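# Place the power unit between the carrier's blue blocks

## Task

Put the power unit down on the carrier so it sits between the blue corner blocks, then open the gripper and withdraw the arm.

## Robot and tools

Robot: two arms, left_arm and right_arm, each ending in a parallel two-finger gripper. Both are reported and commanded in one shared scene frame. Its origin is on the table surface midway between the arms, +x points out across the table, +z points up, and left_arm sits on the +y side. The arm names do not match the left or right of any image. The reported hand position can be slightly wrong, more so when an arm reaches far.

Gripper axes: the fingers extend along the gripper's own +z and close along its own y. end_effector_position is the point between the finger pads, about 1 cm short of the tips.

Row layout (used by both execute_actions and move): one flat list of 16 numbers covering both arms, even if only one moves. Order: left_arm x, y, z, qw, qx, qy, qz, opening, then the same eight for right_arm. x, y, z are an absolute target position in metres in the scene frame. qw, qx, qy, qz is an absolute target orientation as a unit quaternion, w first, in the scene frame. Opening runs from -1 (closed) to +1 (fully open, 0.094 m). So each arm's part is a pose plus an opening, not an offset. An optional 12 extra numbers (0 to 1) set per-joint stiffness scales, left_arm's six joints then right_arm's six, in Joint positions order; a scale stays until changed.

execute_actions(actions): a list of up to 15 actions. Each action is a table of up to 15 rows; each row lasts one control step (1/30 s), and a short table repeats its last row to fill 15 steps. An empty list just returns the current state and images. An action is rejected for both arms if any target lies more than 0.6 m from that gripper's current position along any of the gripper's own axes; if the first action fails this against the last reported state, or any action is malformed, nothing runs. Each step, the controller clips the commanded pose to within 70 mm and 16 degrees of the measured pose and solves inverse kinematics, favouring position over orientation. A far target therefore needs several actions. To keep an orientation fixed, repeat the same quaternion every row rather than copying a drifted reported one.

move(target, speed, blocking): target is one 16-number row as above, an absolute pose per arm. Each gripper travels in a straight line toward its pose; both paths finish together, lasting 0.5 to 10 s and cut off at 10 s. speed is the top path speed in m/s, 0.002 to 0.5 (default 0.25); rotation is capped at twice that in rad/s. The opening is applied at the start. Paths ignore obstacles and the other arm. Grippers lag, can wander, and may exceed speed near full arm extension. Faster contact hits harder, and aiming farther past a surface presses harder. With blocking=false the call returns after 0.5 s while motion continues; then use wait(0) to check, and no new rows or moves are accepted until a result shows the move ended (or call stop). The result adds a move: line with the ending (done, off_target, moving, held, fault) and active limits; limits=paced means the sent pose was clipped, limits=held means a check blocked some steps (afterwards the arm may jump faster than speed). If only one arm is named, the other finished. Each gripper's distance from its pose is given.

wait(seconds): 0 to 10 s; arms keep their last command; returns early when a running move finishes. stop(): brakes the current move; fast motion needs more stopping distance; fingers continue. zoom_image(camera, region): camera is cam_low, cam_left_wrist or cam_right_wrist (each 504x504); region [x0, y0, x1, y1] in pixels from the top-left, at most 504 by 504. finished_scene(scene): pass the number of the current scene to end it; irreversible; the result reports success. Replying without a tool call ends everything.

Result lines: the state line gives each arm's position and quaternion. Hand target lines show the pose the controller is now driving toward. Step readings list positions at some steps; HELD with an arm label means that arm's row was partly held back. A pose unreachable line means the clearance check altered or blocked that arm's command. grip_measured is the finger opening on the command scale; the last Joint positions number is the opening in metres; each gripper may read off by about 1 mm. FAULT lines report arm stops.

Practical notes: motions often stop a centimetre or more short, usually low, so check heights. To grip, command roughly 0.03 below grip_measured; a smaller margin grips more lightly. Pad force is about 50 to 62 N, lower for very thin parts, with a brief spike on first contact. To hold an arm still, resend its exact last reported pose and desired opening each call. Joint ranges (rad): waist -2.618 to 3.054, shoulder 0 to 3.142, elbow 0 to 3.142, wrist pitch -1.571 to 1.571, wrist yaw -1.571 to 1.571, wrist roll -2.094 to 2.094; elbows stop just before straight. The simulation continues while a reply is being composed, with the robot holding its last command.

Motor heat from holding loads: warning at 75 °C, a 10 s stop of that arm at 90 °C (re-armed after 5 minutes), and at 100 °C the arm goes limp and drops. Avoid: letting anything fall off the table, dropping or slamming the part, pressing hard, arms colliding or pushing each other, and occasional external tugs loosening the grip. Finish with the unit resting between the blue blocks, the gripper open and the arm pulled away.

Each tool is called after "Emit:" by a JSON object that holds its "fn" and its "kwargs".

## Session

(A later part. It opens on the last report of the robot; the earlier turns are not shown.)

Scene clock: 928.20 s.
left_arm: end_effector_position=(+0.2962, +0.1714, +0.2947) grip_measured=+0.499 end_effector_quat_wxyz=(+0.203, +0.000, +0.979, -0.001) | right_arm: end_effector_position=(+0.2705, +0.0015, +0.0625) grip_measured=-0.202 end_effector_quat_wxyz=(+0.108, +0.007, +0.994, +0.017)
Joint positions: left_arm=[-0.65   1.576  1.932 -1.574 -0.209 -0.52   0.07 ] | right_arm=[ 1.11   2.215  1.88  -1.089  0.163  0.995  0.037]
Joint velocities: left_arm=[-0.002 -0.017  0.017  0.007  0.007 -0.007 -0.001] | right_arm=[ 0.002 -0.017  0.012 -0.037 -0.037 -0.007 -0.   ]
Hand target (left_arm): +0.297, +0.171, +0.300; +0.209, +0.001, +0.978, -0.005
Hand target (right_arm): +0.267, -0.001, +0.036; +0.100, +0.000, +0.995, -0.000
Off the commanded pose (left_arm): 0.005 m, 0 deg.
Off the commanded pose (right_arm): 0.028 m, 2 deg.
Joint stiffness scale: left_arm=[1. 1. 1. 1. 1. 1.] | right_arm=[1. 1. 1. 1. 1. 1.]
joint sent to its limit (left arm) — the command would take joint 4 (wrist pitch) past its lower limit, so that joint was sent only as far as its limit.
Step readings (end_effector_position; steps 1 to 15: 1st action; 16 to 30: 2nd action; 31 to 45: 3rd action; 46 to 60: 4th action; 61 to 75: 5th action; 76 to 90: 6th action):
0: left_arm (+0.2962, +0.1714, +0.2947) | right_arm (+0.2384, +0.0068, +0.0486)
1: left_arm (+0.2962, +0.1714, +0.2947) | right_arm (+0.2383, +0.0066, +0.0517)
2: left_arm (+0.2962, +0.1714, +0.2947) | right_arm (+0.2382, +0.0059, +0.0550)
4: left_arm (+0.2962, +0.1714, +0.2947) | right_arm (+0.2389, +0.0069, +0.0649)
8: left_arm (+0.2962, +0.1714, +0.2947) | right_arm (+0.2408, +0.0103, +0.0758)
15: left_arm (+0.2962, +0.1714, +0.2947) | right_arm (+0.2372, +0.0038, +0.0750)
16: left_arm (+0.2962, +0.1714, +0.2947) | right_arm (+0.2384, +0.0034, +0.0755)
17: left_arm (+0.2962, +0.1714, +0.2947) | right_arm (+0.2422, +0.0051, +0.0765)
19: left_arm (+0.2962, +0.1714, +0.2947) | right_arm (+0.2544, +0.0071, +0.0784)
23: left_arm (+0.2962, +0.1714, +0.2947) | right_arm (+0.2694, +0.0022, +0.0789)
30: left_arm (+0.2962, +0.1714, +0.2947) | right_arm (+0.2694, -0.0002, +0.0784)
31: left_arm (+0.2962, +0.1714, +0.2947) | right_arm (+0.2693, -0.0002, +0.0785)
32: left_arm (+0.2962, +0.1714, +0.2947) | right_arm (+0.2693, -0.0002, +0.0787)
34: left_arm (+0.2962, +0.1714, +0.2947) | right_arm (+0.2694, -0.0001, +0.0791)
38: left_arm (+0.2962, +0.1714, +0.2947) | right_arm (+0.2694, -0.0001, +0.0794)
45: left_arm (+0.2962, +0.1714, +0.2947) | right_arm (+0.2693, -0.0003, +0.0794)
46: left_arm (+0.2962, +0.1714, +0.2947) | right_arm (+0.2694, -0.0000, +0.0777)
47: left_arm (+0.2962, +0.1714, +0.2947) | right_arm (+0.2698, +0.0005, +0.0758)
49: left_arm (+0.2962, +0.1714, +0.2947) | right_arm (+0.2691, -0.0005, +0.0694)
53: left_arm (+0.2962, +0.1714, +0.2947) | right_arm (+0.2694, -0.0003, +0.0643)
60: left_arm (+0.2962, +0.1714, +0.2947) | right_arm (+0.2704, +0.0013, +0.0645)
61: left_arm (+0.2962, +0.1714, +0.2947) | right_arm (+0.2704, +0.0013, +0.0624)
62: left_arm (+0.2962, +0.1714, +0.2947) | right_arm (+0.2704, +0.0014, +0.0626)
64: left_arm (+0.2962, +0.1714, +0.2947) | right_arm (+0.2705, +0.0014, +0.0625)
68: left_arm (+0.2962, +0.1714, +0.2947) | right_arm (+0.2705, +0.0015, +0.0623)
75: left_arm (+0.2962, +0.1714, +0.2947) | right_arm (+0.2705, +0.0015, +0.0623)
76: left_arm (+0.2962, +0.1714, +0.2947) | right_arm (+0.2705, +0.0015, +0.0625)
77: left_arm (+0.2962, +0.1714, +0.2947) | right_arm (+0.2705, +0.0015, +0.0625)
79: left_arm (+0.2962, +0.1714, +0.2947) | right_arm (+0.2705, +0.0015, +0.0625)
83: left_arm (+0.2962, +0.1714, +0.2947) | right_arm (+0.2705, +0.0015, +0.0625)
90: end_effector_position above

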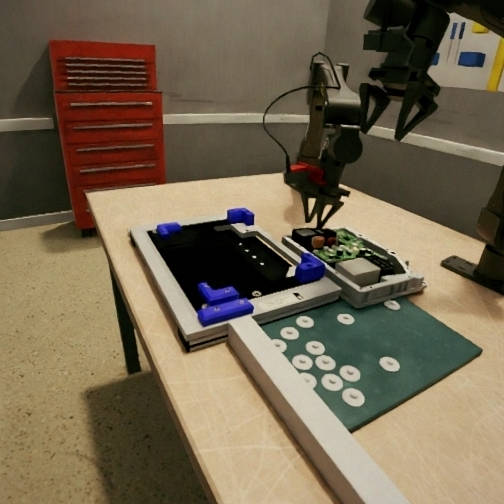

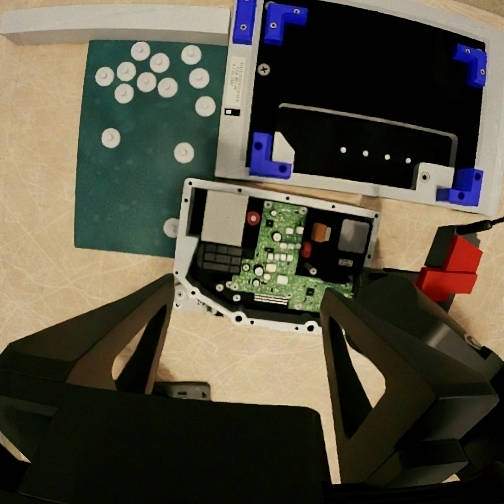

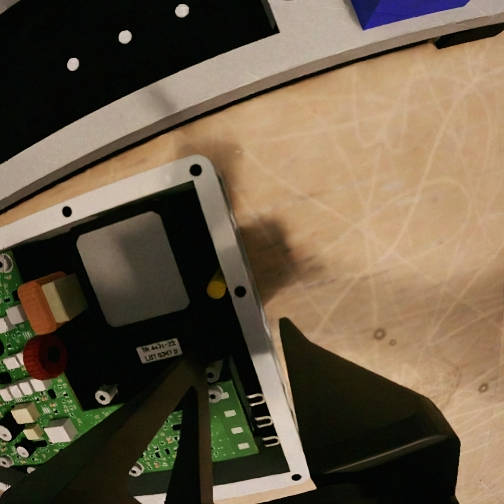

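Emit:
{"fn": "execute_actions", "kwargs": {"actions": [[[0.297,0.171,0.30,0.2,0,0.98,0,0.5,0.27,0.002,0.08,0.1,0,0.995,0,0]],[[0.297,0.171,0.30,0.2,0,0.98,0,0.5,0.286,0.002,0.08,0.1,0,0.995,0,0]],[[0.297,0.171,0.30,0.2,0,0.98,0,0.5,0.286,0.002,0.08,0.1,0,0.995,0,0]],[[0.297,0.171,0.30,0.2,0,0.98,0,0.5,0.286,0.002,0.06,0.1,0,0.995,0,0]],[[0.297,0.171,0.30,0.2,0,0.98,0,0.5,0.286,0.002,0.04,0.1,0,0.995,0,0]],[[0.297,0.171,0.30,0.2,0,0.98,0,0.5,0.286,0.002,0.04,0.1,0,0.995,0,0]]]}}

Scene clock: 940.43 s.
left_arm: end_effector_position=(+0.2962, +0.1714, +0.2947) grip_measured=+0.499 end_effector_quat_wxyz=(+0.203, +0.000, +0.979, -0.001) | right_arm: end_effector_position=(+0.2850, +0.0062, +0.0645) grip_measured=-0.002 end_effector_quat_wxyz=(+0.109, +0.002, +0.994, +0.016)
Joint positions: left_arm=[-0.65   1.576  1.932 -1.574 -0.209 -0.52   0.07 ] | right_arm=[ 1.09   2.268  1.976 -1.128  0.163  0.964  0.047]
Joint velocities: left_arm=[-0.012 -0.017 -0.002  0.095  0.037  0.037 -0.   ] | right_arm=[-0.002 -0.002 -0.002  0.007  0.007  0.022 -0.   ]
Hand target (left_arm): +0.297, +0.171, +0.300; +0.209, +0.001, +0.978, -0.005
Hand target (right_arm): +0.285, +0.001, +0.041; +0.100, +0.000, +0.995, -0.000
Off the commanded pose (left_arm): 0.005 m, 0 deg.
Off the commanded pose (right_arm): 0.025 m, 2 deg.
Joint stiffness scale: left_arm=[1. 1. 1. 1. 1. 1.] | right_arm=[1. 1. 1. 1. 1. 1.]
joint sent to its limit (left arm) — the command would take joint 4 (wrist pitch) past its lower limit, so that joint was sent only as far as its limit.
Step readings (end_effector_position; steps 1 to 15: 1st action; 16 to 30: 2nd action; 31 to 45: 3rd action; 46 to 60: 4th action; 61 to 75: 5th action; 76 to 90: 6th action):
0: left_arm (+0.2962, +0.1714, +0.2947) | right_arm (+0.2705, +0.0015, +0.0625)
1: left_arm (+0.2962, +0.1714, +0.2947) | right_arm (+0.2704, +0.0014, +0.0661)
2: left_arm (+0.2962, +0.1714, +0.2947) | right_arm (+0.2711, +0.0025, +0.0686)
4: left_arm (+0.2962, +0.1714, +0.2947) | right_arm (+0.2739, +0.0068, +0.0763)
8: left_arm (+0.2962, +0.1714, +0.2947) | right_arm (+0.2752, +0.0088, +0.0855)
15: left_arm (+0.2962, +0.1714, +0.2947) | right_arm (+0.2720, +0.0039, +0.0849)
16: left_arm (+0.2962, +0.1714, +0.2947) | right_arm (+0.2724, +0.0036, +0.0848)
17: left_arm (+0.2962, +0.1714, +0.2947) | right_arm (+0.2743, +0.0052, +0.0853)
19: left_arm (+0.2962, +0.1714, +0.2947) | right_arm (+0.2797, +0.0077, +0.0854)
23: left_arm (+0.2962, +0.1714, +0.2947) | right_arm (+0.2843, +0.0058, +0.0832)
30: left_arm (+0.2962, +0.1714, +0.2947) | right_arm (+0.2839, +0.0045, +0.0829)
31: left_arm (+0.2962, +0.1714, +0.2947) | right_arm (+0.2839, +0.0045, +0.0830)
32: left_arm (+0.2962, +0.1714, +0.2947) | right_arm (+0.2838, +0.0044, +0.0830)
34: left_arm (+0.2962, +0.1714, +0.2947) | right_arm (+0.2838, +0.0044, +0.0832)
38: left_arm (+0.2962, +0.1714, +0.2947) | right_arm (+0.2838, +0.0044, +0.0832)
45: left_arm (+0.2962, +0.1714, +0.2947) | right_arm (+0.2837, +0.0043, +0.0832)
46: left_arm (+0.2962, +0.1714, +0.2947) | right_arm (+0.2839, +0.0045, +0.0812)
47: left_arm (+0.2962, +0.1714, +0.2947) | right_arm (+0.2841, +0.0048, +0.0791)
49: left_arm (+0.2962, +0.1714, +0.2947) | right_arm (+0.2832, +0.0035, +0.0725)
53: left_arm (+0.2962, +0.1714, +0.2947) | right_arm (+0.2827, +0.0028, +0.0666)
60: left_arm (+0.2962, +0.1714, +0.2947) | right_arm (+0.2843, +0.0051, +0.0669)
61: left_arm (+0.2962, +0.1714, +0.2947) | right_arm (+0.2845, +0.0054, +0.0648)
62: left_arm (+0.2962, +0.1714, +0.2947) | right_arm (+0.2847, +0.0057, +0.0650)
64: left_arm (+0.2962, +0.1714, +0.2947) | right_arm (+0.2849, +0.0060, +0.0645)
68: left_arm (+0.2962, +0.1714, +0.2947) | right_arm (+0.2850, +0.0062, +0.0644)
75: left_arm (+0.2962, +0.1714, +0.2947) | right_arm (+0.2850, +0.0062, +0.0645)
76: left_arm (+0.2962, +0.1714, +0.2947) | right_arm (+0.2850, +0.0062, +0.0645)
77: left_arm (+0.2962, +0.1714, +0.2947) | right_arm (+0.2850, +0.0062, +0.0645)
79: left_arm (+0.2962, +0.1714, +0.2947) | right_arm (+0.2850, +0.0062, +0.0645)
83: left_arm (+0.2962, +0.1714, +0.2947) | right_arm (+0.2850, +0.0062, +0.0645)
90: end_effector_position above

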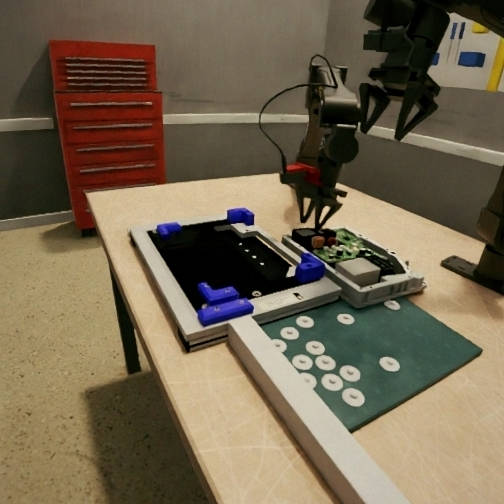

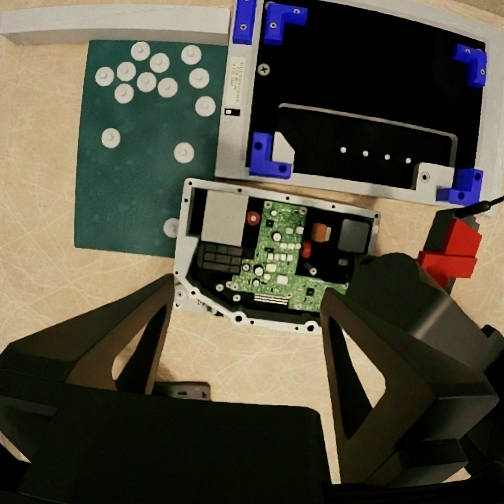

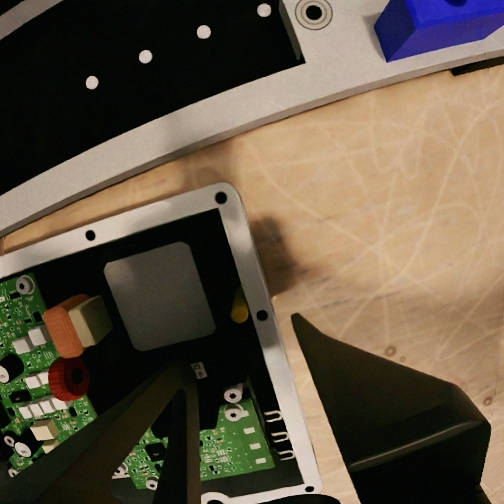

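Emit:
{"fn": "execute_actions", "kwargs": {"actions": [[[0.297,0.171,0.30,0.2,0,0.98,0,0.5,0.29,0.012,0.09,0.1,0,0.995,0,0.55]],[[0.297,0.171,0.25,0.2,0,0.98,0,0.5,0.306,0.022,0.09,0.1,0,0.995,0,0.55]],[[0.292,0.170,0.20,0.17,0,0.985,0,0.3,0.306,0.022,0.09,0.1,0,0.995,0,0.55]],[[0.29,0.169,0.15,0.13,0,0.99,0,0.22,0.306,0.022,0.07,0.1,0,0.995,0,0.55]],[[0.29,0.169,0.11,0.13,0,0.99,0,0.22,0.306,0.022,0.05,0.1,0,0.995,0,0.55]],[[0.29,0.169,0.10,0.13,0,0.99,0,0.22,0.306,0.022,0.05,0.1,0,0.995,0,0.55]],[[0.29,0.169,0.10,0.13,0,0.99,0,0.22,0.306,0.022,0.05,0.1,0,0.995,0,0.55]]]}}

Scene clock: 964.40 s.
left_arm: end_effector_position=(+0.2870, +0.1677, +0.1503) grip_measured=+0.221 end_effector_quat_wxyz=(+0.125, +0.002, +0.992, +0.004) | right_arm: end_effector_position=(+0.3093, +0.0200, +0.0547) grip_measured=+0.548 end_effector_quat_wxyz=(+0.102, +0.007, +0.995, +0.001)
Joint positions: left_arm=[-0.634  1.514  1.311 -1.155 -0.135 -0.522  0.057] | right_arm=[ 1.067  2.446  2.25  -1.255  0.167  0.954  0.073]
Joint velocities: left_arm=[ 0.017  0.002 -0.027  0.007 -0.081 -0.022 -0.   ] | right_arm=[ 0.002  0.007  0.002  0.022 -0.022 -0.125  0.   ]
Hand target (left_arm): +0.291, +0.169, +0.151; +0.130, +0.000, +0.991, +0.001
Hand target (right_arm): +0.306, +0.022, +0.050; +0.100, +0.000, +0.995, -0.000
Off the commanded pose (left_arm): 0.050 m, 1 deg.
Off the commanded pose (right_arm): 0.006 m, 1 deg.
Joint stiffness scale: left_arm=[1. 1. 1. 1. 1. 1.] | right_arm=[1. 1. 1. 1. 1. 1.]
Step readings (end_effector_position; steps 1 to 15: 1st action; 16 to 30: 2nd action; 31 to 45: 3rd action; 46 to 60: 4th action; 61 to 75: 5th action; 76 to 90: 6th action; 91 to 105: 7th action):
0: left_arm (+0.2962, +0.1714, +0.2947) | right_arm (+0.2850, +0.0062, +0.0645)
1: left_arm (+0.2962, +0.1714, +0.2947) | right_arm (+0.2852, +0.0065, +0.0690)
2: left_arm (+0.2962, +0.1714, +0.2947) | right_arm (+0.2872, +0.0095, +0.0729)
4: left_arm (+0.2962, +0.1714, +0.2947) | right_arm (+0.2936, +0.0189, +0.0844)
8: left_arm (+0.2962, +0.1714, +0.2947) | right_arm (+0.2966, +0.0234, +0.1016)
15: left_arm (+0.2962, +0.1714, +0.2947) | right_arm (+0.2922, +0.0168, +0.0983)
16: left_arm (+0.2978, +0.1705, +0.2900) | right_arm (+0.2923, +0.0168, +0.0971)
17: left_arm (+0.2963, +0.1715, +0.2802) | right_arm (+0.2954, +0.0207, +0.0968)
19: left_arm (+0.2883, +0.1770, +0.2561) | right_arm (+0.3022, +0.0285, +0.0955)
23: left_arm (+0.2888, +0.1788, +0.2410) | right_arm (+0.3071, +0.0252, +0.0872)
30: left_arm (+0.2931, +0.1757, +0.2424) | right_arm (+0.3076, +0.0207, +0.0895)
31: left_arm (+0.2948, +0.1744, +0.2385) | right_arm (+0.3075, +0.0205, +0.0898)
32: left_arm (+0.2938, +0.1750, +0.2303) | right_arm (+0.3069, +0.0197, +0.0898)
34: left_arm (+0.2851, +0.1790, +0.2095) | right_arm (+0.3062, +0.0187, +0.0896)
38: left_arm (+0.2816, +0.1777, +0.1931) | right_arm (+0.3064, +0.0194, +0.0907)
45: left_arm (+0.2867, +0.1737, +0.1944) | right_arm (+0.3066, +0.0198, +0.0913)
46: left_arm (+0.2866, +0.1737, +0.1944) | right_arm (+0.3069, +0.0201, +0.0892) HELD left_arm
47: left_arm (+0.2861, +0.1739, +0.1942) | right_arm (+0.3068, +0.0200, +0.0868) HELD left_arm
49: left_arm (+0.2845, +0.1749, +0.1938) | right_arm (+0.3061, +0.0191, +0.0794) HELD left_arm
53: left_arm (+0.2827, +0.1739, +0.1800) | right_arm (+0.3052, +0.0180, +0.0723)
60: left_arm (+0.2809, +0.1726, +0.1489) | right_arm (+0.3077, +0.0214, +0.0728)
61: left_arm (+0.2823, +0.1715, +0.1492) | right_arm (+0.3079, +0.0217, +0.0705) HELD left_arm
62: left_arm (+0.2836, +0.1706, +0.1495) | right_arm (+0.3076, +0.0213, +0.0676) HELD left_arm
64: left_arm (+0.2851, +0.1693, +0.1498) | right_arm (+0.3065, +0.0189, +0.0592) HELD left_arm
68: left_arm (+0.2866, +0.1681, +0.1502) | right_arm (+0.3093, +0.0199, +0.0549) HELD left_arm
75: left_arm (+0.2870, +0.1677, +0.1503) | right_arm (+0.3093, +0.0200, +0.0547) HELD left_arm
76: left_arm (+0.2870, +0.1677, +0.1503) | right_arm (+0.3093, +0.0200, +0.0547) HELD left_arm
77: left_arm (+0.2870, +0.1677, +0.1503) | right_arm (+0.3093, +0.0200, +0.0547) HELD left_arm
79: left_arm (+0.2870, +0.1677, +0.1503) | right_arm (+0.3093, +0.0200, +0.0547) HELD left_arm
83: left_arm (+0.2870, +0.1677, +0.1503) | right_arm (+0.3093, +0.0200, +0.0547) HELD left_arm
90: left_arm (+0.2870, +0.1677, +0.1503) | right_arm (+0.3093, +0.0200, +0.0547) HELD left_arm
91: left_arm (+0.2870, +0.1677, +0.1503) | right_arm (+0.3093, +0.0200, +0.0547) HELD left_arm
92: left_arm (+0.2870, +0.1677, +0.1503) | right_arm (+0.3093, +0.0200, +0.0547) HELD left_arm
94: left_arm (+0.2870, +0.1677, +0.1503) | right_arm (+0.3093, +0.0200, +0.0547) HELD left_arm
98: left_arm (+0.2870, +0.1677, +0.1503) | right_arm (+0.3093, +0.0200, +0.0547) HELD left_arm
105: end_effector_position above HELD left_arm
HELD left_arm: steps 46 to 49 and 61 to 105.
pose unreachable (left arm): on one or more control steps of this call, first in action 3 (counted from 0), this arm could not follow its commanded pose, so it was not sent that pose on those steps. On the call's last step it was still not sent that pose. It may still have moved: this result reports where it is.
cause: the commanded pose would bring a part of the arm too close to another arm (this arm's wrist (the part past joint 4) and the other arm's wrist (the part past joint 4)).

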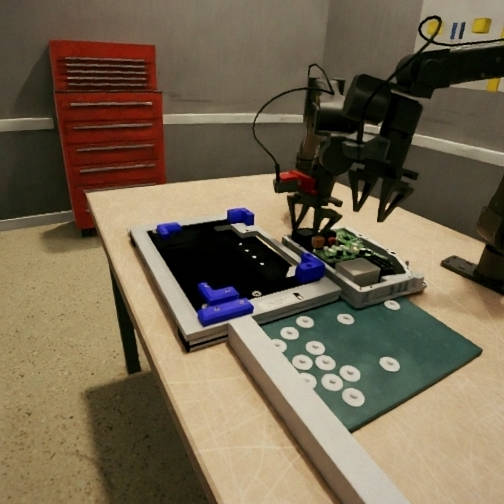

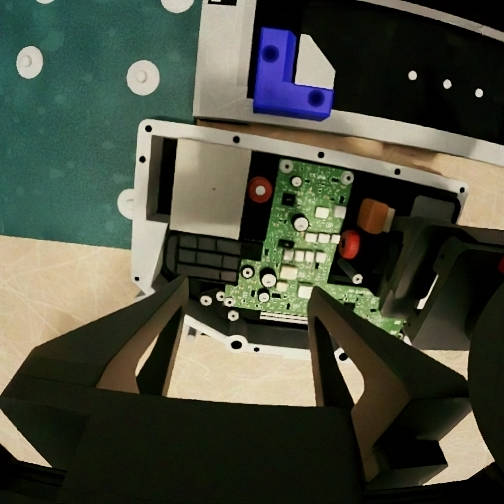

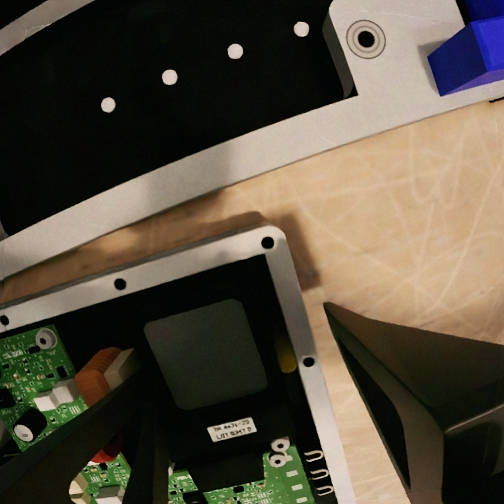

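Emit:
{"fn": "execute_actions", "kwargs": {"actions": [[[0.287,0.172,0.16,0.13,-0.01,0.988,-0.08,0.25,0.309,0.02,0.055,0.1,0.008,0.992,0.075,0.55]],[[0.29,0.172,0.15,0.129,-0.019,0.979,-0.148,0.25,0.309,0.02,0.053,0.099,0.015,0.984,0.148,0.55]],[[0.29,0.170,0.11,0.129,-0.019,0.979,-0.148,0.25,0.309,0.02,0.053,0.099,0.015,0.984,0.148,0.55]],[[0.29,0.170,0.10,0.129,-0.019,0.979,-0.148,0.25,0.309,0.02,0.053,0.099,0.015,0.984,0.148,0.55]],[[0.29,0.170,0.10,0.129,-0.019,0.979,-0.148,0.25,0.309,0.02,0.053,0.099,0.015,0.984,0.148,0.55]]]}}

Scene clock: 984.73 s.
left_arm: end_effector_position=(+0.2907, +0.1716, +0.1023) grip_measured=+0.249 end_effector_quat_wxyz=(+0.129, -0.022, +0.981, -0.144) | right_arm: end_effector_position=(+0.3067, +0.0210, +0.0486) grip_measured=+0.549 end_effector_quat_wxyz=(+0.097, +0.015, +0.985, +0.139)
Joint positions: left_arm=[-0.442  1.41   0.987 -0.796  0.172 -0.424  0.059] | right_arm=[ 1.007  2.192  1.751 -0.788 -0.018  0.924  0.073]
Joint velocities: left_arm=[ 0.012 -0.002  0.002  0.022 -0.051  0.007 -0.001] | right_arm=[-0.007 -0.012 -0.012 -0.022 -0.051 -0.051 -0.001]
Hand target (left_arm): +0.290, +0.170, +0.100; +0.129, -0.019, +0.980, -0.148
Hand target (right_arm): +0.309, +0.020, +0.053; +0.099, +0.015, +0.984, +0.148
Off the commanded pose (left_arm): 0.003 m, 1 deg.
Off the commanded pose (right_arm): 0.005 m, 1 deg.
Joint stiffness scale: left_arm=[1. 1. 1. 1. 1. 1.] | right_arm=[1. 1. 1. 1. 1. 1.]
Step readings (end_effector_position; steps 1 to 15: 1st action; 16 to 30: 2nd action; 31 to 45: 3rd action; 46 to 60: 4th action; 61 to 75: 5th action):
0: left_arm (+0.2870, +0.1677, +0.1503) | right_arm (+0.3093, +0.0200, +0.0547)
1: left_arm (+0.2871, +0.1675, +0.1502) | right_arm (+0.3093, +0.0191, +0.0540)
2: left_arm (+0.2874, +0.1671, +0.1502) | right_arm (+0.3087, +0.0175, +0.0533)
4: left_arm (+0.2884, +0.1693, +0.1502) | right_arm (+0.3076, +0.0165, +0.0533)
8: left_arm (+0.2874, +0.1792, +0.1544) | right_arm (+0.3067, +0.0174, +0.0529)
15: left_arm (+0.2877, +0.1731, +0.1578) | right_arm (+0.3078, +0.0205, +0.0514)
16: left_arm (+0.2882, +0.1712, +0.1565) | right_arm (+0.3078, +0.0198, +0.0504)
17: left_arm (+0.2890, +0.1716, +0.1540) | right_arm (+0.3073, +0.0180, +0.0500)
19: left_arm (+0.2873, +0.1791, +0.1466) | right_arm (+0.3063, +0.0164, +0.0507)
23: left_arm (+0.2855, +0.1800, +0.1404) | right_arm (+0.3062, +0.0174, +0.0505)
30: left_arm (+0.2890, +0.1734, +0.1430) | right_arm (+0.3067, +0.0210, +0.0486)
31: left_arm (+0.2905, +0.1724, +0.1399) | right_arm (+0.3067, +0.0210, +0.0486)
32: left_arm (+0.2915, +0.1719, +0.1341) | right_arm (+0.3067, +0.0210, +0.0486)
34: left_arm (+0.2844, +0.1743, +0.1162) | right_arm (+0.3067, +0.0210, +0.0486)
38: left_arm (+0.2769, +0.1769, +0.1035) | right_arm (+0.3067, +0.0210, +0.0486)
45: left_arm (+0.2862, +0.1732, +0.1067) | right_arm (+0.3067, +0.0210, +0.0486)
46: left_arm (+0.2871, +0.1729, +0.1063) | right_arm (+0.3067, +0.0210, +0.0486)
47: left_arm (+0.2882, +0.1725, +0.1054) | right_arm (+0.3067, +0.0210, +0.0486)
49: left_arm (+0.2880, +0.1726, +0.1028) | right_arm (+0.3067, +0.0210, +0.0486)
53: left_arm (+0.2880, +0.1725, +0.1013) | right_arm (+0.3067, +0.0210, +0.0486)
60: left_arm (+0.2903, +0.1717, +0.1022) | right_arm (+0.3067, +0.0210, +0.0486)
61: left_arm (+0.2904, +0.1717, +0.1022) | right_arm (+0.3067, +0.0210, +0.0486)
62: left_arm (+0.2905, +0.1717, +0.1022) | right_arm (+0.3067, +0.0210, +0.0486)
64: left_arm (+0.2905, +0.1716, +0.1023) | right_arm (+0.3067, +0.0210, +0.0486)
68: left_arm (+0.2906, +0.1716, +0.1023) | right_arm (+0.3067, +0.0210, +0.0486)
75: end_effector_position above

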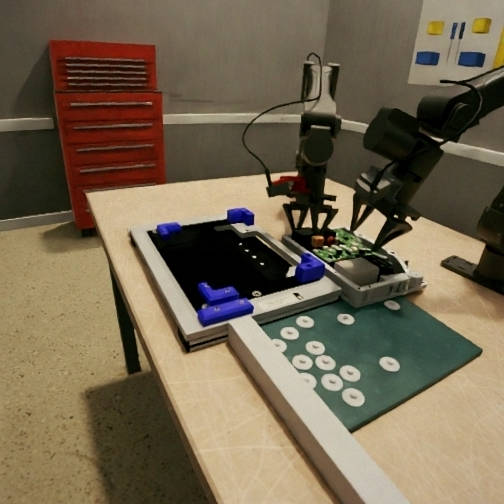

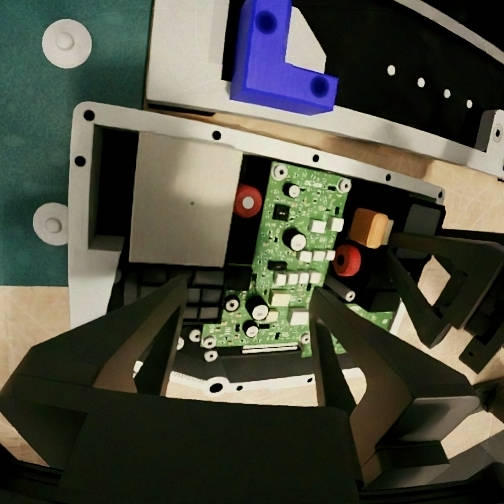

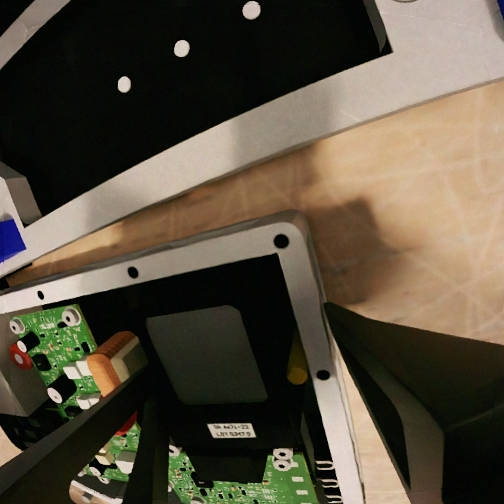

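Emit:
{"fn": "move", "kwargs": {"target": [0.318,0.197,0.10,0.129,-0.019,0.979,-0.148,0.25,0.307,0.021,0.05,0.099,0.015,0.984,0.148,0.55], "speed": 0.05}}

Scene clock: 994.50 s.
left_arm: end_effector_position=(+0.3089, +0.1988, +0.0929) grip_measured=+0.249 end_effector_quat_wxyz=(+0.121, -0.024, +0.982, -0.141) | right_arm: end_effector_position=(+0.3068, +0.0211, +0.0467) grip_measured=+0.549 end_effector_quat_wxyz=(+0.098, +0.015, +0.985, +0.140)
Joint positions: left_arm=[-0.321  1.478  1.015 -0.798  0.211 -0.309  0.059] | right_arm=[ 1.007  2.192  1.742 -0.777 -0.018  0.924  0.073]
Joint velocities: left_arm=[-0.002 -0.007 -0.017  0.022  0.022 -0.037 -0.002] | right_arm=[-0.017  0.017  0.007 -0.081 -0.037  0.007 -0.001]
Hand target (left_arm): +0.318, +0.198, +0.100; +0.130, -0.019, +0.980, -0.147
Hand target (right_arm): +0.307, +0.021, +0.050; +0.099, +0.015, +0.984, +0.148
Off the commanded pose (left_arm): 0.012 m, 1 deg.
Off the commanded pose (right_arm): 0.003 m, 1 deg.
Joint stiffness scale: left_arm=[1. 1. 1. 1. 1. 1.] | right_arm=[1. 1. 1. 1. 1. 1.]
move: off_target (left_arm)

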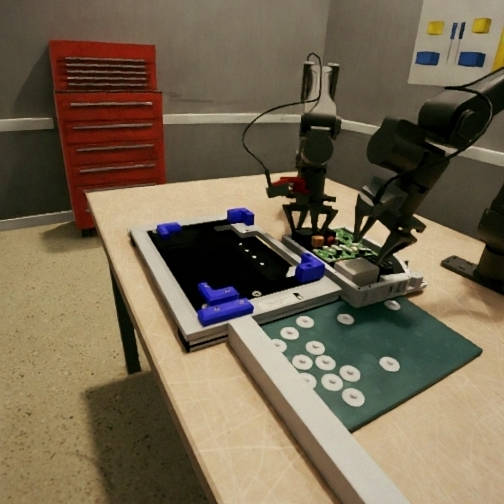

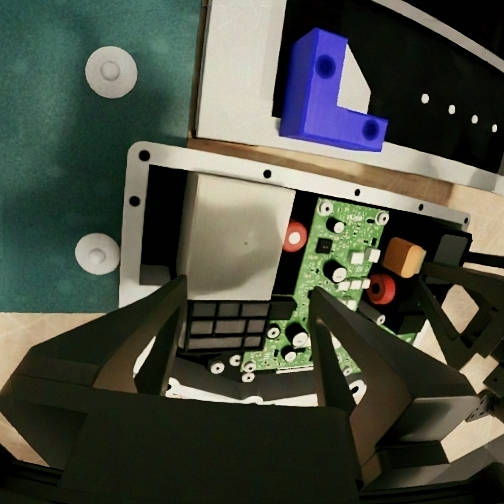

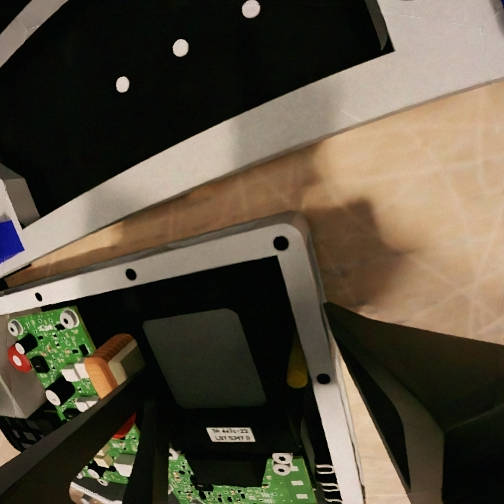

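Emit:
{"fn": "execute_actions", "kwargs": {"actions": [[[0.312,0.212,0.095,0.129,-0.019,0.979,-0.148,0.25,0.307,0.021,0.05,0.099,0.015,0.984,0.148,0.55]],[[0.312,0.212,0.095,0.129,-0.019,0.979,-0.148,0.25,0.307,0.021,0.05,0.099,0.015,0.984,0.148,0.55]],[[0.312,0.209,0.08,0.129,-0.019,0.979,-0.148,0.25,0.307,0.021,0.05,0.099,0.015,0.984,0.148,0.55]],[[0.312,0.209,0.08,0.129,-0.019,0.979,-0.148,0.25,0.307,0.021,0.05,0.099,0.015,0.984,0.148,0.55]]]}}

Scene clock: 1006.27 s.
left_arm: end_effector_position=(+0.3124, +0.2117, +0.0827) grip_measured=+0.249 end_effector_quat_wxyz=(+0.130, -0.021, +0.981, -0.144) | right_arm: end_effector_position=(+0.3068, +0.0211, +0.0467) grip_measured=+0.549 end_effector_quat_wxyz=(+0.098, +0.015, +0.985, +0.140)
Joint positions: left_arm=[-0.268  1.478  0.968 -0.742  0.23  -0.255  0.059] | right_arm=[ 1.007  2.192  1.742 -0.777 -0.018  0.924  0.073]
Joint velocities: left_arm=[-0.017  0.002 -0.012  0.007 -0.022  0.022 -0.   ] | right_arm=[-0.012 -0.007 -0.012 -0.022 -0.051 -0.066 -0.001]
Hand target (left_arm): +0.312, +0.209, +0.080; +0.129, -0.019, +0.980, -0.148
Hand target (right_arm): +0.307, +0.021, +0.050; +0.099, +0.015, +0.984, +0.148
Off the commanded pose (left_arm): 0.004 m, 1 deg.
Off the commanded pose (right_arm): 0.003 m, 1 deg.
Joint stiffness scale: left_arm=[1. 1. 1. 1. 1. 1.] | right_arm=[1. 1. 1. 1. 1. 1.]
Step readings (end_effector_position; steps 1 to 15: 1st action; 16 to 30: 2nd action; 31 to 45: 3rd action; 46 to 60: 4th action):
0: left_arm (+0.3088, +0.1984, +0.0930) | right_arm (+0.3068, +0.0211, +0.0467)
1: left_arm (+0.3090, +0.1990, +0.0932) | right_arm (+0.3068, +0.0211, +0.0467)
2: left_arm (+0.3100, +0.2015, +0.0933) | right_arm (+0.3068, +0.0211, +0.0467)
4: left_arm (+0.3124, +0.2087, +0.0934) | right_arm (+0.3068, +0.0211, +0.0467)
8: left_arm (+0.3136, +0.2125, +0.0934) | right_arm (+0.3068, +0.0211, +0.0467)
15: left_arm (+0.3134, +0.2118, +0.0936) | right_arm (+0.3068, +0.0211, +0.0467)
16: left_arm (+0.3134, +0.2117, +0.0936) | right_arm (+0.3068, +0.0211, +0.0467)
17: left_arm (+0.3134, +0.2117, +0.0936) | right_arm (+0.3068, +0.0211, +0.0467)
19: left_arm (+0.3133, +0.2116, +0.0936) | right_arm (+0.3068, +0.0211, +0.0467)
23: left_arm (+0.3133, +0.2116, +0.0936) | right_arm (+0.3068, +0.0211, +0.0467)
30: left_arm (+0.3133, +0.2116, +0.0936) | right_arm (+0.3068, +0.0211, +0.0467)
31: left_arm (+0.3138, +0.2115, +0.0925) | right_arm (+0.3068, +0.0211, +0.0467)
32: left_arm (+0.3143, +0.2114, +0.0906) | right_arm (+0.3068, +0.0211, +0.0467)
34: left_arm (+0.3113, +0.2119, +0.0850) | right_arm (+0.3068, +0.0211, +0.0467)
38: left_arm (+0.3086, +0.2124, +0.0815) | right_arm (+0.3068, +0.0211, +0.0467)
45: left_arm (+0.3118, +0.2118, +0.0825) | right_arm (+0.3068, +0.0211, +0.0467)
46: left_arm (+0.3119, +0.2118, +0.0825) | right_arm (+0.3068, +0.0211, +0.0467)
47: left_arm (+0.3120, +0.2118, +0.0826) | right_arm (+0.3068, +0.0211, +0.0467)
49: left_arm (+0.3122, +0.2118, +0.0826) | right_arm (+0.3068, +0.0211, +0.0467)
53: left_arm (+0.3123, +0.2117, +0.0827) | right_arm (+0.3068, +0.0211, +0.0467)
60: end_effector_position above

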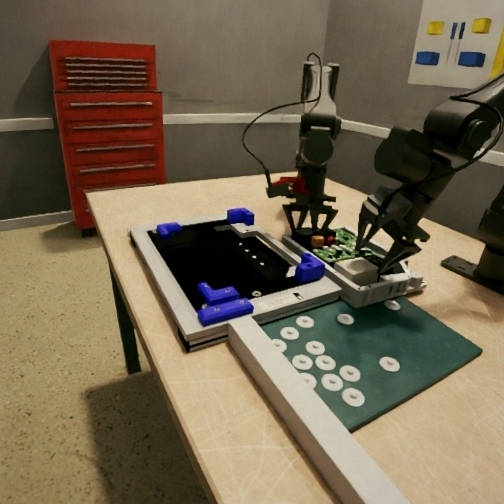

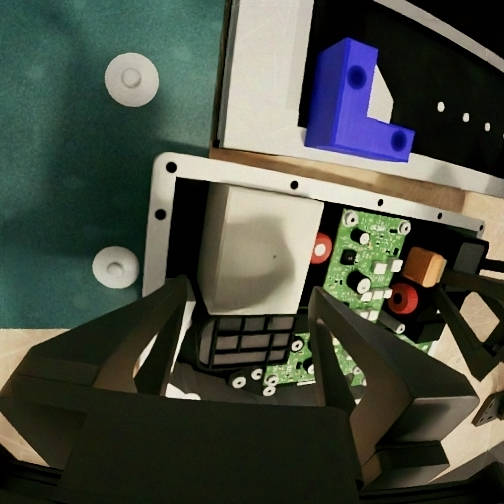

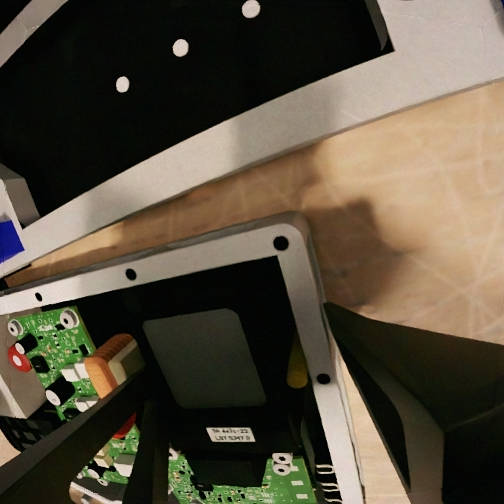

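Emit:
{"fn": "move", "kwargs": {"target": [0.324,0.206,0.05,0.129,-0.019,0.979,-0.148,0.25,0.307,0.021,0.05,0.099,0.015,0.984,0.148,0.55], "speed": 0.02}}

Emit:
{"fn": "execute_actions", "kwargs": {"actions": [[[0.322,0.207,0.058,0.129,-0.019,0.979,-0.148,-0.5,0.307,0.021,0.05,0.099,0.015,0.984,0.148,-0.3]],[[0.322,0.207,0.058,0.129,-0.019,0.979,-0.148,-0.5,0.307,0.021,0.05,0.099,0.015,0.984,0.148,-0.3]]]}}

Scene clock: 1015.73 s.
left_arm: end_effector_position=(+0.3309, +0.2056, +0.0646) grip_measured=+0.249 end_effector_quat_wxyz=(+0.145, -0.018, +0.977, -0.155) | right_arm: end_effector_position=(+0.3068, +0.0211, +0.0467) grip_measured=+0.549 end_effector_quat_wxyz=(+0.098, +0.015, +0.985, +0.140)
Joint positions: left_arm=[-0.268  1.549  0.945 -0.612  0.246 -0.255  0.059] | right_arm=[ 1.007  2.192  1.742 -0.777 -0.018  0.924  0.073]
Joint velocities: left_arm=[-0.007  0.012  0.007  0.022 -0.051  0.022 -0.001] | right_arm=[ 0.012 -0.007  0.007  0.022 -0.051  0.022  0.   ]
Hand target (left_arm): +0.324, +0.206, +0.051; +0.129, -0.019, +0.980, -0.148
Hand target (right_arm): +0.307, +0.021, +0.050; +0.099, +0.015, +0.984, +0.148
Off the commanded pose (left_arm): 0.016 m, 2 deg.
Off the commanded pose (right_arm): 0.003 m, 1 deg.
Joint stiffness scale: left_arm=[1. 1. 1. 1. 1. 1.] | right_arm=[1. 1. 1. 1. 1. 1.]
move: off_target (left_arm)

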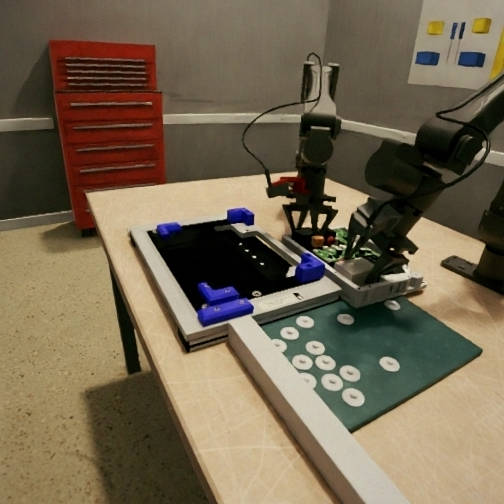

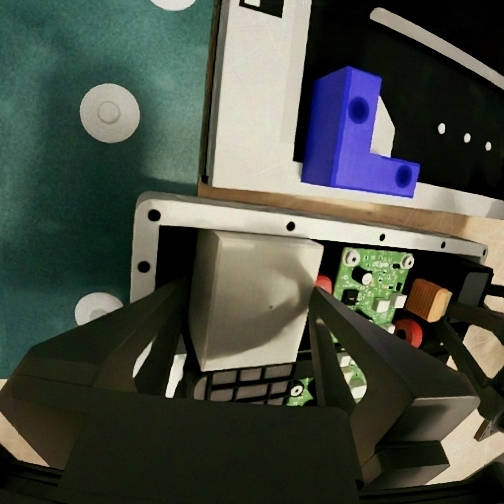

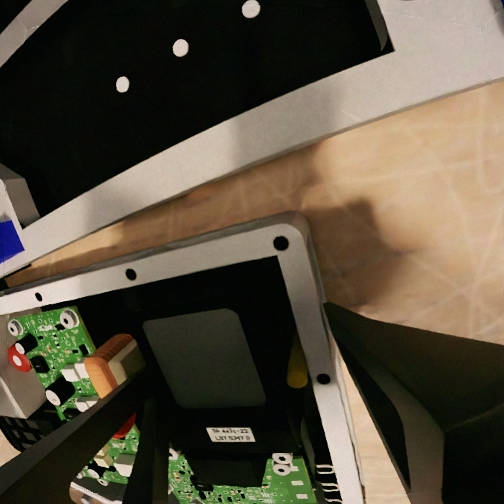

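Scene clock: 1016.73 s.
left_arm: end_effector_position=(+0.3350, +0.2123, +0.0697) grip_measured=-0.494 end_effector_quat_wxyz=(+0.157, -0.026, +0.976, -0.149) | right_arm: end_effector_position=(+0.3068, +0.0192, +0.0464) grip_measured=+0.404 end_effector_quat_wxyz=(+0.097, +0.020, +0.985, +0.138)
Joint positions: left_arm=[-0.255  1.534  0.947 -0.609  0.229 -0.26   0.024] | right_arm=[ 1.006  2.191  1.739 -0.78  -0.016  0.931  0.066]
Joint velocities: left_arm=[ 0.022  0.012  0.012  0.037  0.022  0.051 -0.   ] | right_arm=[ 0.007 -0.002 -0.002 -0.037  0.007 -0.11  -0.   ]
Hand target (left_arm): +0.322, +0.207, +0.058; +0.129, -0.019, +0.980, -0.148
Hand target (right_arm): +0.307, +0.021, +0.050; +0.099, +0.015, +0.984, +0.148
Off the commanded pose (left_arm): 0.018 m, 3 deg.
Off the commanded pose (right_arm): 0.004 m, 1 deg.
Joint stiffness scale: left_arm=[1. 1. 1. 1. 1. 1.] | right_arm=[1. 1. 1. 1. 1. 1.]
Step readings (end_effector_position; steps 1 to 15: 1st action; 16 to 30: 2nd action):
0: left_arm (+0.3309, +0.2056, +0.0646) | right_arm (+0.3068, +0.0211, +0.0467)
1: left_arm (+0.3307, +0.2045, +0.0649) | right_arm (+0.3072, +0.0208, +0.0467)
2: left_arm (+0.3320, +0.2065, +0.0664) | right_arm (+0.3071, +0.0203, +0.0467)
4: left_arm (+0.3348, +0.2118, +0.0695) | right_arm (+0.3068, +0.0192, +0.0464)
8: left_arm (+0.3350, +0.2123, +0.0697) | right_arm (+0.3068, +0.0192, +0.0464)
15: left_arm (+0.3350, +0.2123, +0.0697) | right_arm (+0.3068, +0.0192, +0.0464)
16: left_arm (+0.3350, +0.2123, +0.0697) | right_arm (+0.3068, +0.0192, +0.0464)
17: left_arm (+0.3350, +0.2123, +0.0697) | right_arm (+0.3068, +0.0192, +0.0464)
19: left_arm (+0.3350, +0.2123, +0.0697) | right_arm (+0.3068, +0.0192, +0.0464)
23: left_arm (+0.3350, +0.2123, +0.0697) | right_arm (+0.3068, +0.0192, +0.0464)
30: end_effector_position above

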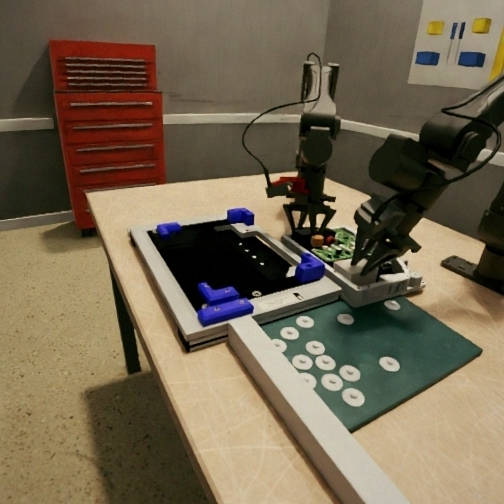

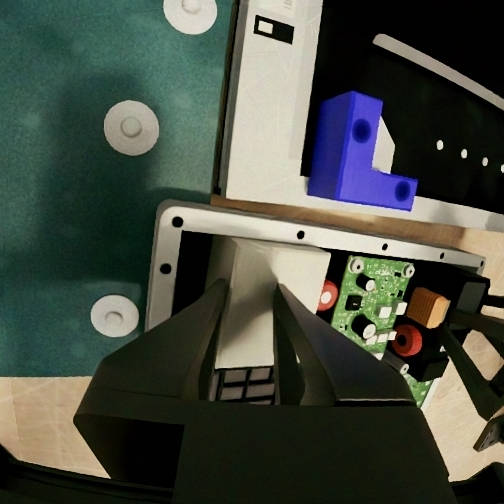

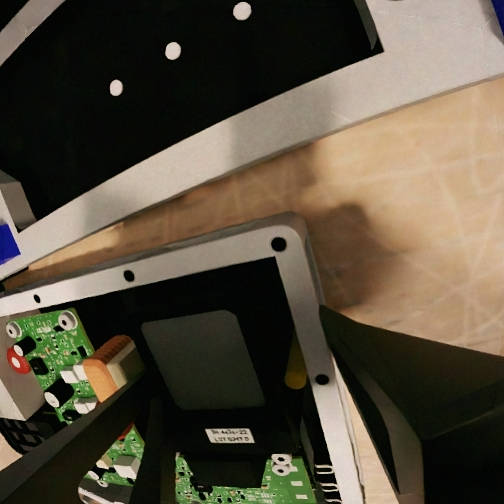

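Emit:
{"fn": "execute_actions", "kwargs": {"actions": [[[0.325,0.208,0.09,0.129,-0.013,0.985,-0.099,0.2,0.307,0.019,0.047,0.099,0.015,0.984,0.148,-0.3]],[[0.32,0.203,0.09,0.129,-0.013,0.985,-0.099,0.2,0.307,0.019,0.047,0.099,0.015,0.984,0.148,-0.3]],[[0.32,0.203,0.09,0.129,-0.013,0.985,-0.099,0.2,0.307,0.019,0.047,0.099,0.015,0.984,0.148,-0.3]]]}}

Scene clock: 1027.80 s.
left_arm: end_effector_position=(+0.3164, +0.2052, +0.0816) grip_measured=+0.199 end_effector_quat_wxyz=(+0.117, -0.015, +0.988, -0.100) | right_arm: end_effector_position=(+0.3068, +0.0190, +0.0462) grip_measured=+0.404 end_effector_quat_wxyz=(+0.099, +0.020, +0.985, +0.140)
Joint positions: left_arm=[-0.339  1.532  1.037 -0.794  0.132 -0.295  0.056] | right_arm=[ 1.006  2.186  1.729 -0.769 -0.016  0.931  0.066]
Joint velocities: left_arm=[-0.002 -0.017 -0.012 -0.007 -0.051 -0.051 -0.001] | right_arm=[-0.002 -0.022  0.002 -0.007 -0.007 -0.066 -0.   ]
Hand target (left_arm): +0.320, +0.203, +0.090; +0.129, -0.013, +0.987, -0.099
Hand target (right_arm): +0.307, +0.019, +0.047; +0.099, +0.015, +0.984, +0.148
Off the commanded pose (left_arm): 0.009 m, 1 deg.
Off the commanded pose (right_arm): 0.001 m, 1 deg.
Joint stiffness scale: left_arm=[1. 1. 1. 1. 1. 1.] | right_arm=[1. 1. 1. 1. 1. 1.]
Step readings (end_effector_position; steps 1 to 15: 1st action; 16 to 30: 2nd action; 31 to 45: 3rd action):
0: left_arm (+0.3350, +0.2123, +0.0697) | right_arm (+0.3068, +0.0192, +0.0464)
1: left_arm (+0.3347, +0.2133, +0.0721) | right_arm (+0.3067, +0.0190, +0.0462)
2: left_arm (+0.3325, +0.2126, +0.0745) | right_arm (+0.3067, +0.0190, +0.0462)
4: left_arm (+0.3305, +0.2062, +0.0809) | right_arm (+0.3067, +0.0190, +0.0463)
8: left_arm (+0.3274, +0.2034, +0.0856) | right_arm (+0.3067, +0.0190, +0.0462)
15: left_arm (+0.3193, +0.2082, +0.0824) | right_arm (+0.3068, +0.0190, +0.0462)
16: left_arm (+0.3189, +0.2083, +0.0822) | right_arm (+0.3068, +0.0190, +0.0462)
17: left_arm (+0.3184, +0.2077, +0.0820) | right_arm (+0.3068, +0.0190, +0.0462)
19: left_arm (+0.3172, +0.2057, +0.0819) | right_arm (+0.3068, +0.0190, +0.0462)
23: left_arm (+0.3164, +0.2047, +0.0817) | right_arm (+0.3068, +0.0190, +0.0462)
30: left_arm (+0.3164, +0.2051, +0.0816) | right_arm (+0.3068, +0.0190, +0.0462)
31: left_arm (+0.3164, +0.2051, +0.0816) | right_arm (+0.3068, +0.0190, +0.0462)
32: left_arm (+0.3164, +0.2051, +0.0816) | right_arm (+0.3068, +0.0190, +0.0462)
34: left_arm (+0.3164, +0.2052, +0.0816) | right_arm (+0.3068, +0.0190, +0.0462)
38: left_arm (+0.3164, +0.2052, +0.0816) | right_arm (+0.3068, +0.0190, +0.0462)
45: end_effector_position above

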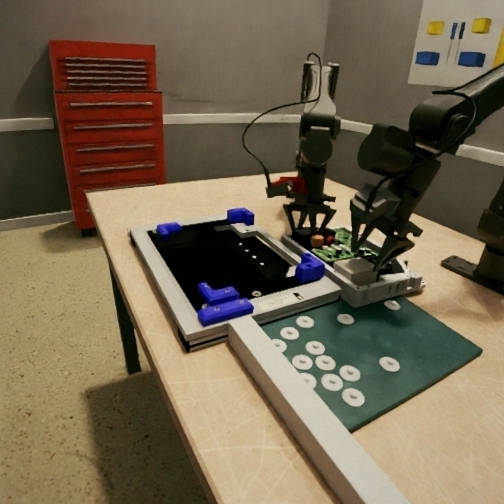

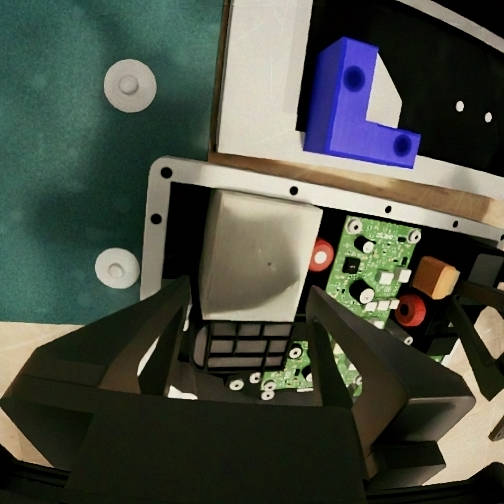

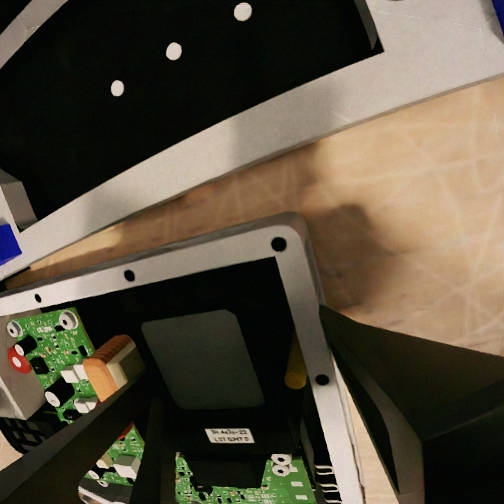

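Emit:
{"fn": "move", "kwargs": {"target": [0.316,0.202,0.05,0.129,-0.013,0.985,-0.099,0.2,0.307,0.019,0.047,0.099,0.015,0.984,0.148,-0.3], "speed": 0.015}}

Scene clock: 1038.47 s.
left_arm: end_effector_position=(+0.3231, +0.2023, +0.0663) grip_measured=+0.199 end_effector_quat_wxyz=(+0.143, -0.015, +0.983, -0.109) | right_arm: end_effector_position=(+0.3069, +0.0189, +0.0462) grip_measured=+0.404 end_effector_quat_wxyz=(+0.099, +0.021, +0.985, +0.140)
Joint positions: left_arm=[-0.341  1.532  0.956 -0.657  0.135 -0.301  0.056] | right_arm=[ 1.006  2.186  1.729 -0.769 -0.015  0.932  0.066]
Joint velocities: left_arm=[ 0.012  0.012  0.002 -0.007  0.066  0.007 -0.   ] | right_arm=[ 0.002 -0.012 -0.017  0.022 -0.007 -0.037 -0.   ]
Hand target (left_arm): +0.316, +0.202, +0.051; +0.129, -0.013, +0.987, -0.099
Hand target (right_arm): +0.307, +0.019, +0.047; +0.099, +0.015, +0.984, +0.148
Off the commanded pose (left_arm): 0.018 m, 2 deg.
Off the commanded pose (right_arm): 0.001 m, 1 deg.
Joint stiffness scale: left_arm=[1. 1. 1. 1. 1. 1.] | right_arm=[1. 1. 1. 1. 1. 1.]
move: off_target (left_arm)

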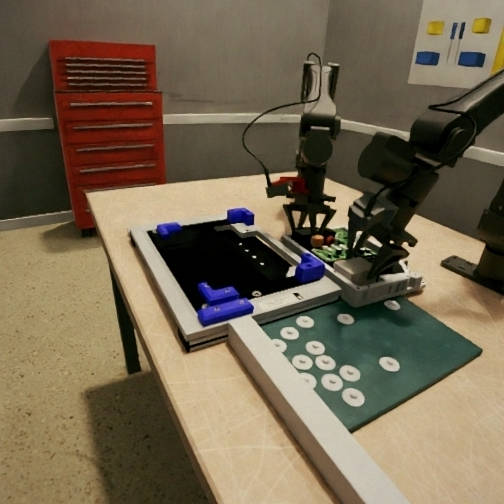

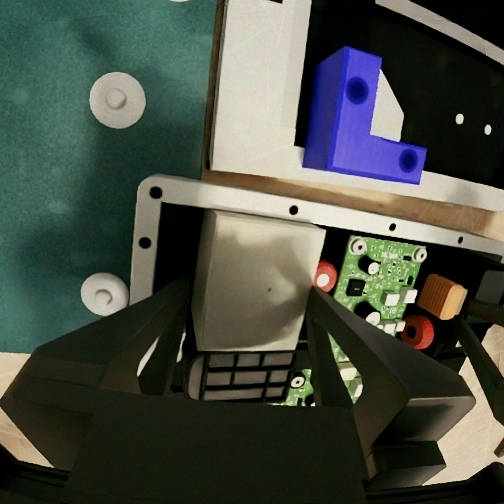

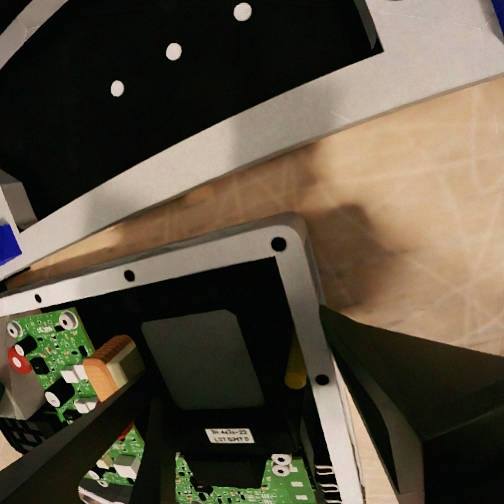

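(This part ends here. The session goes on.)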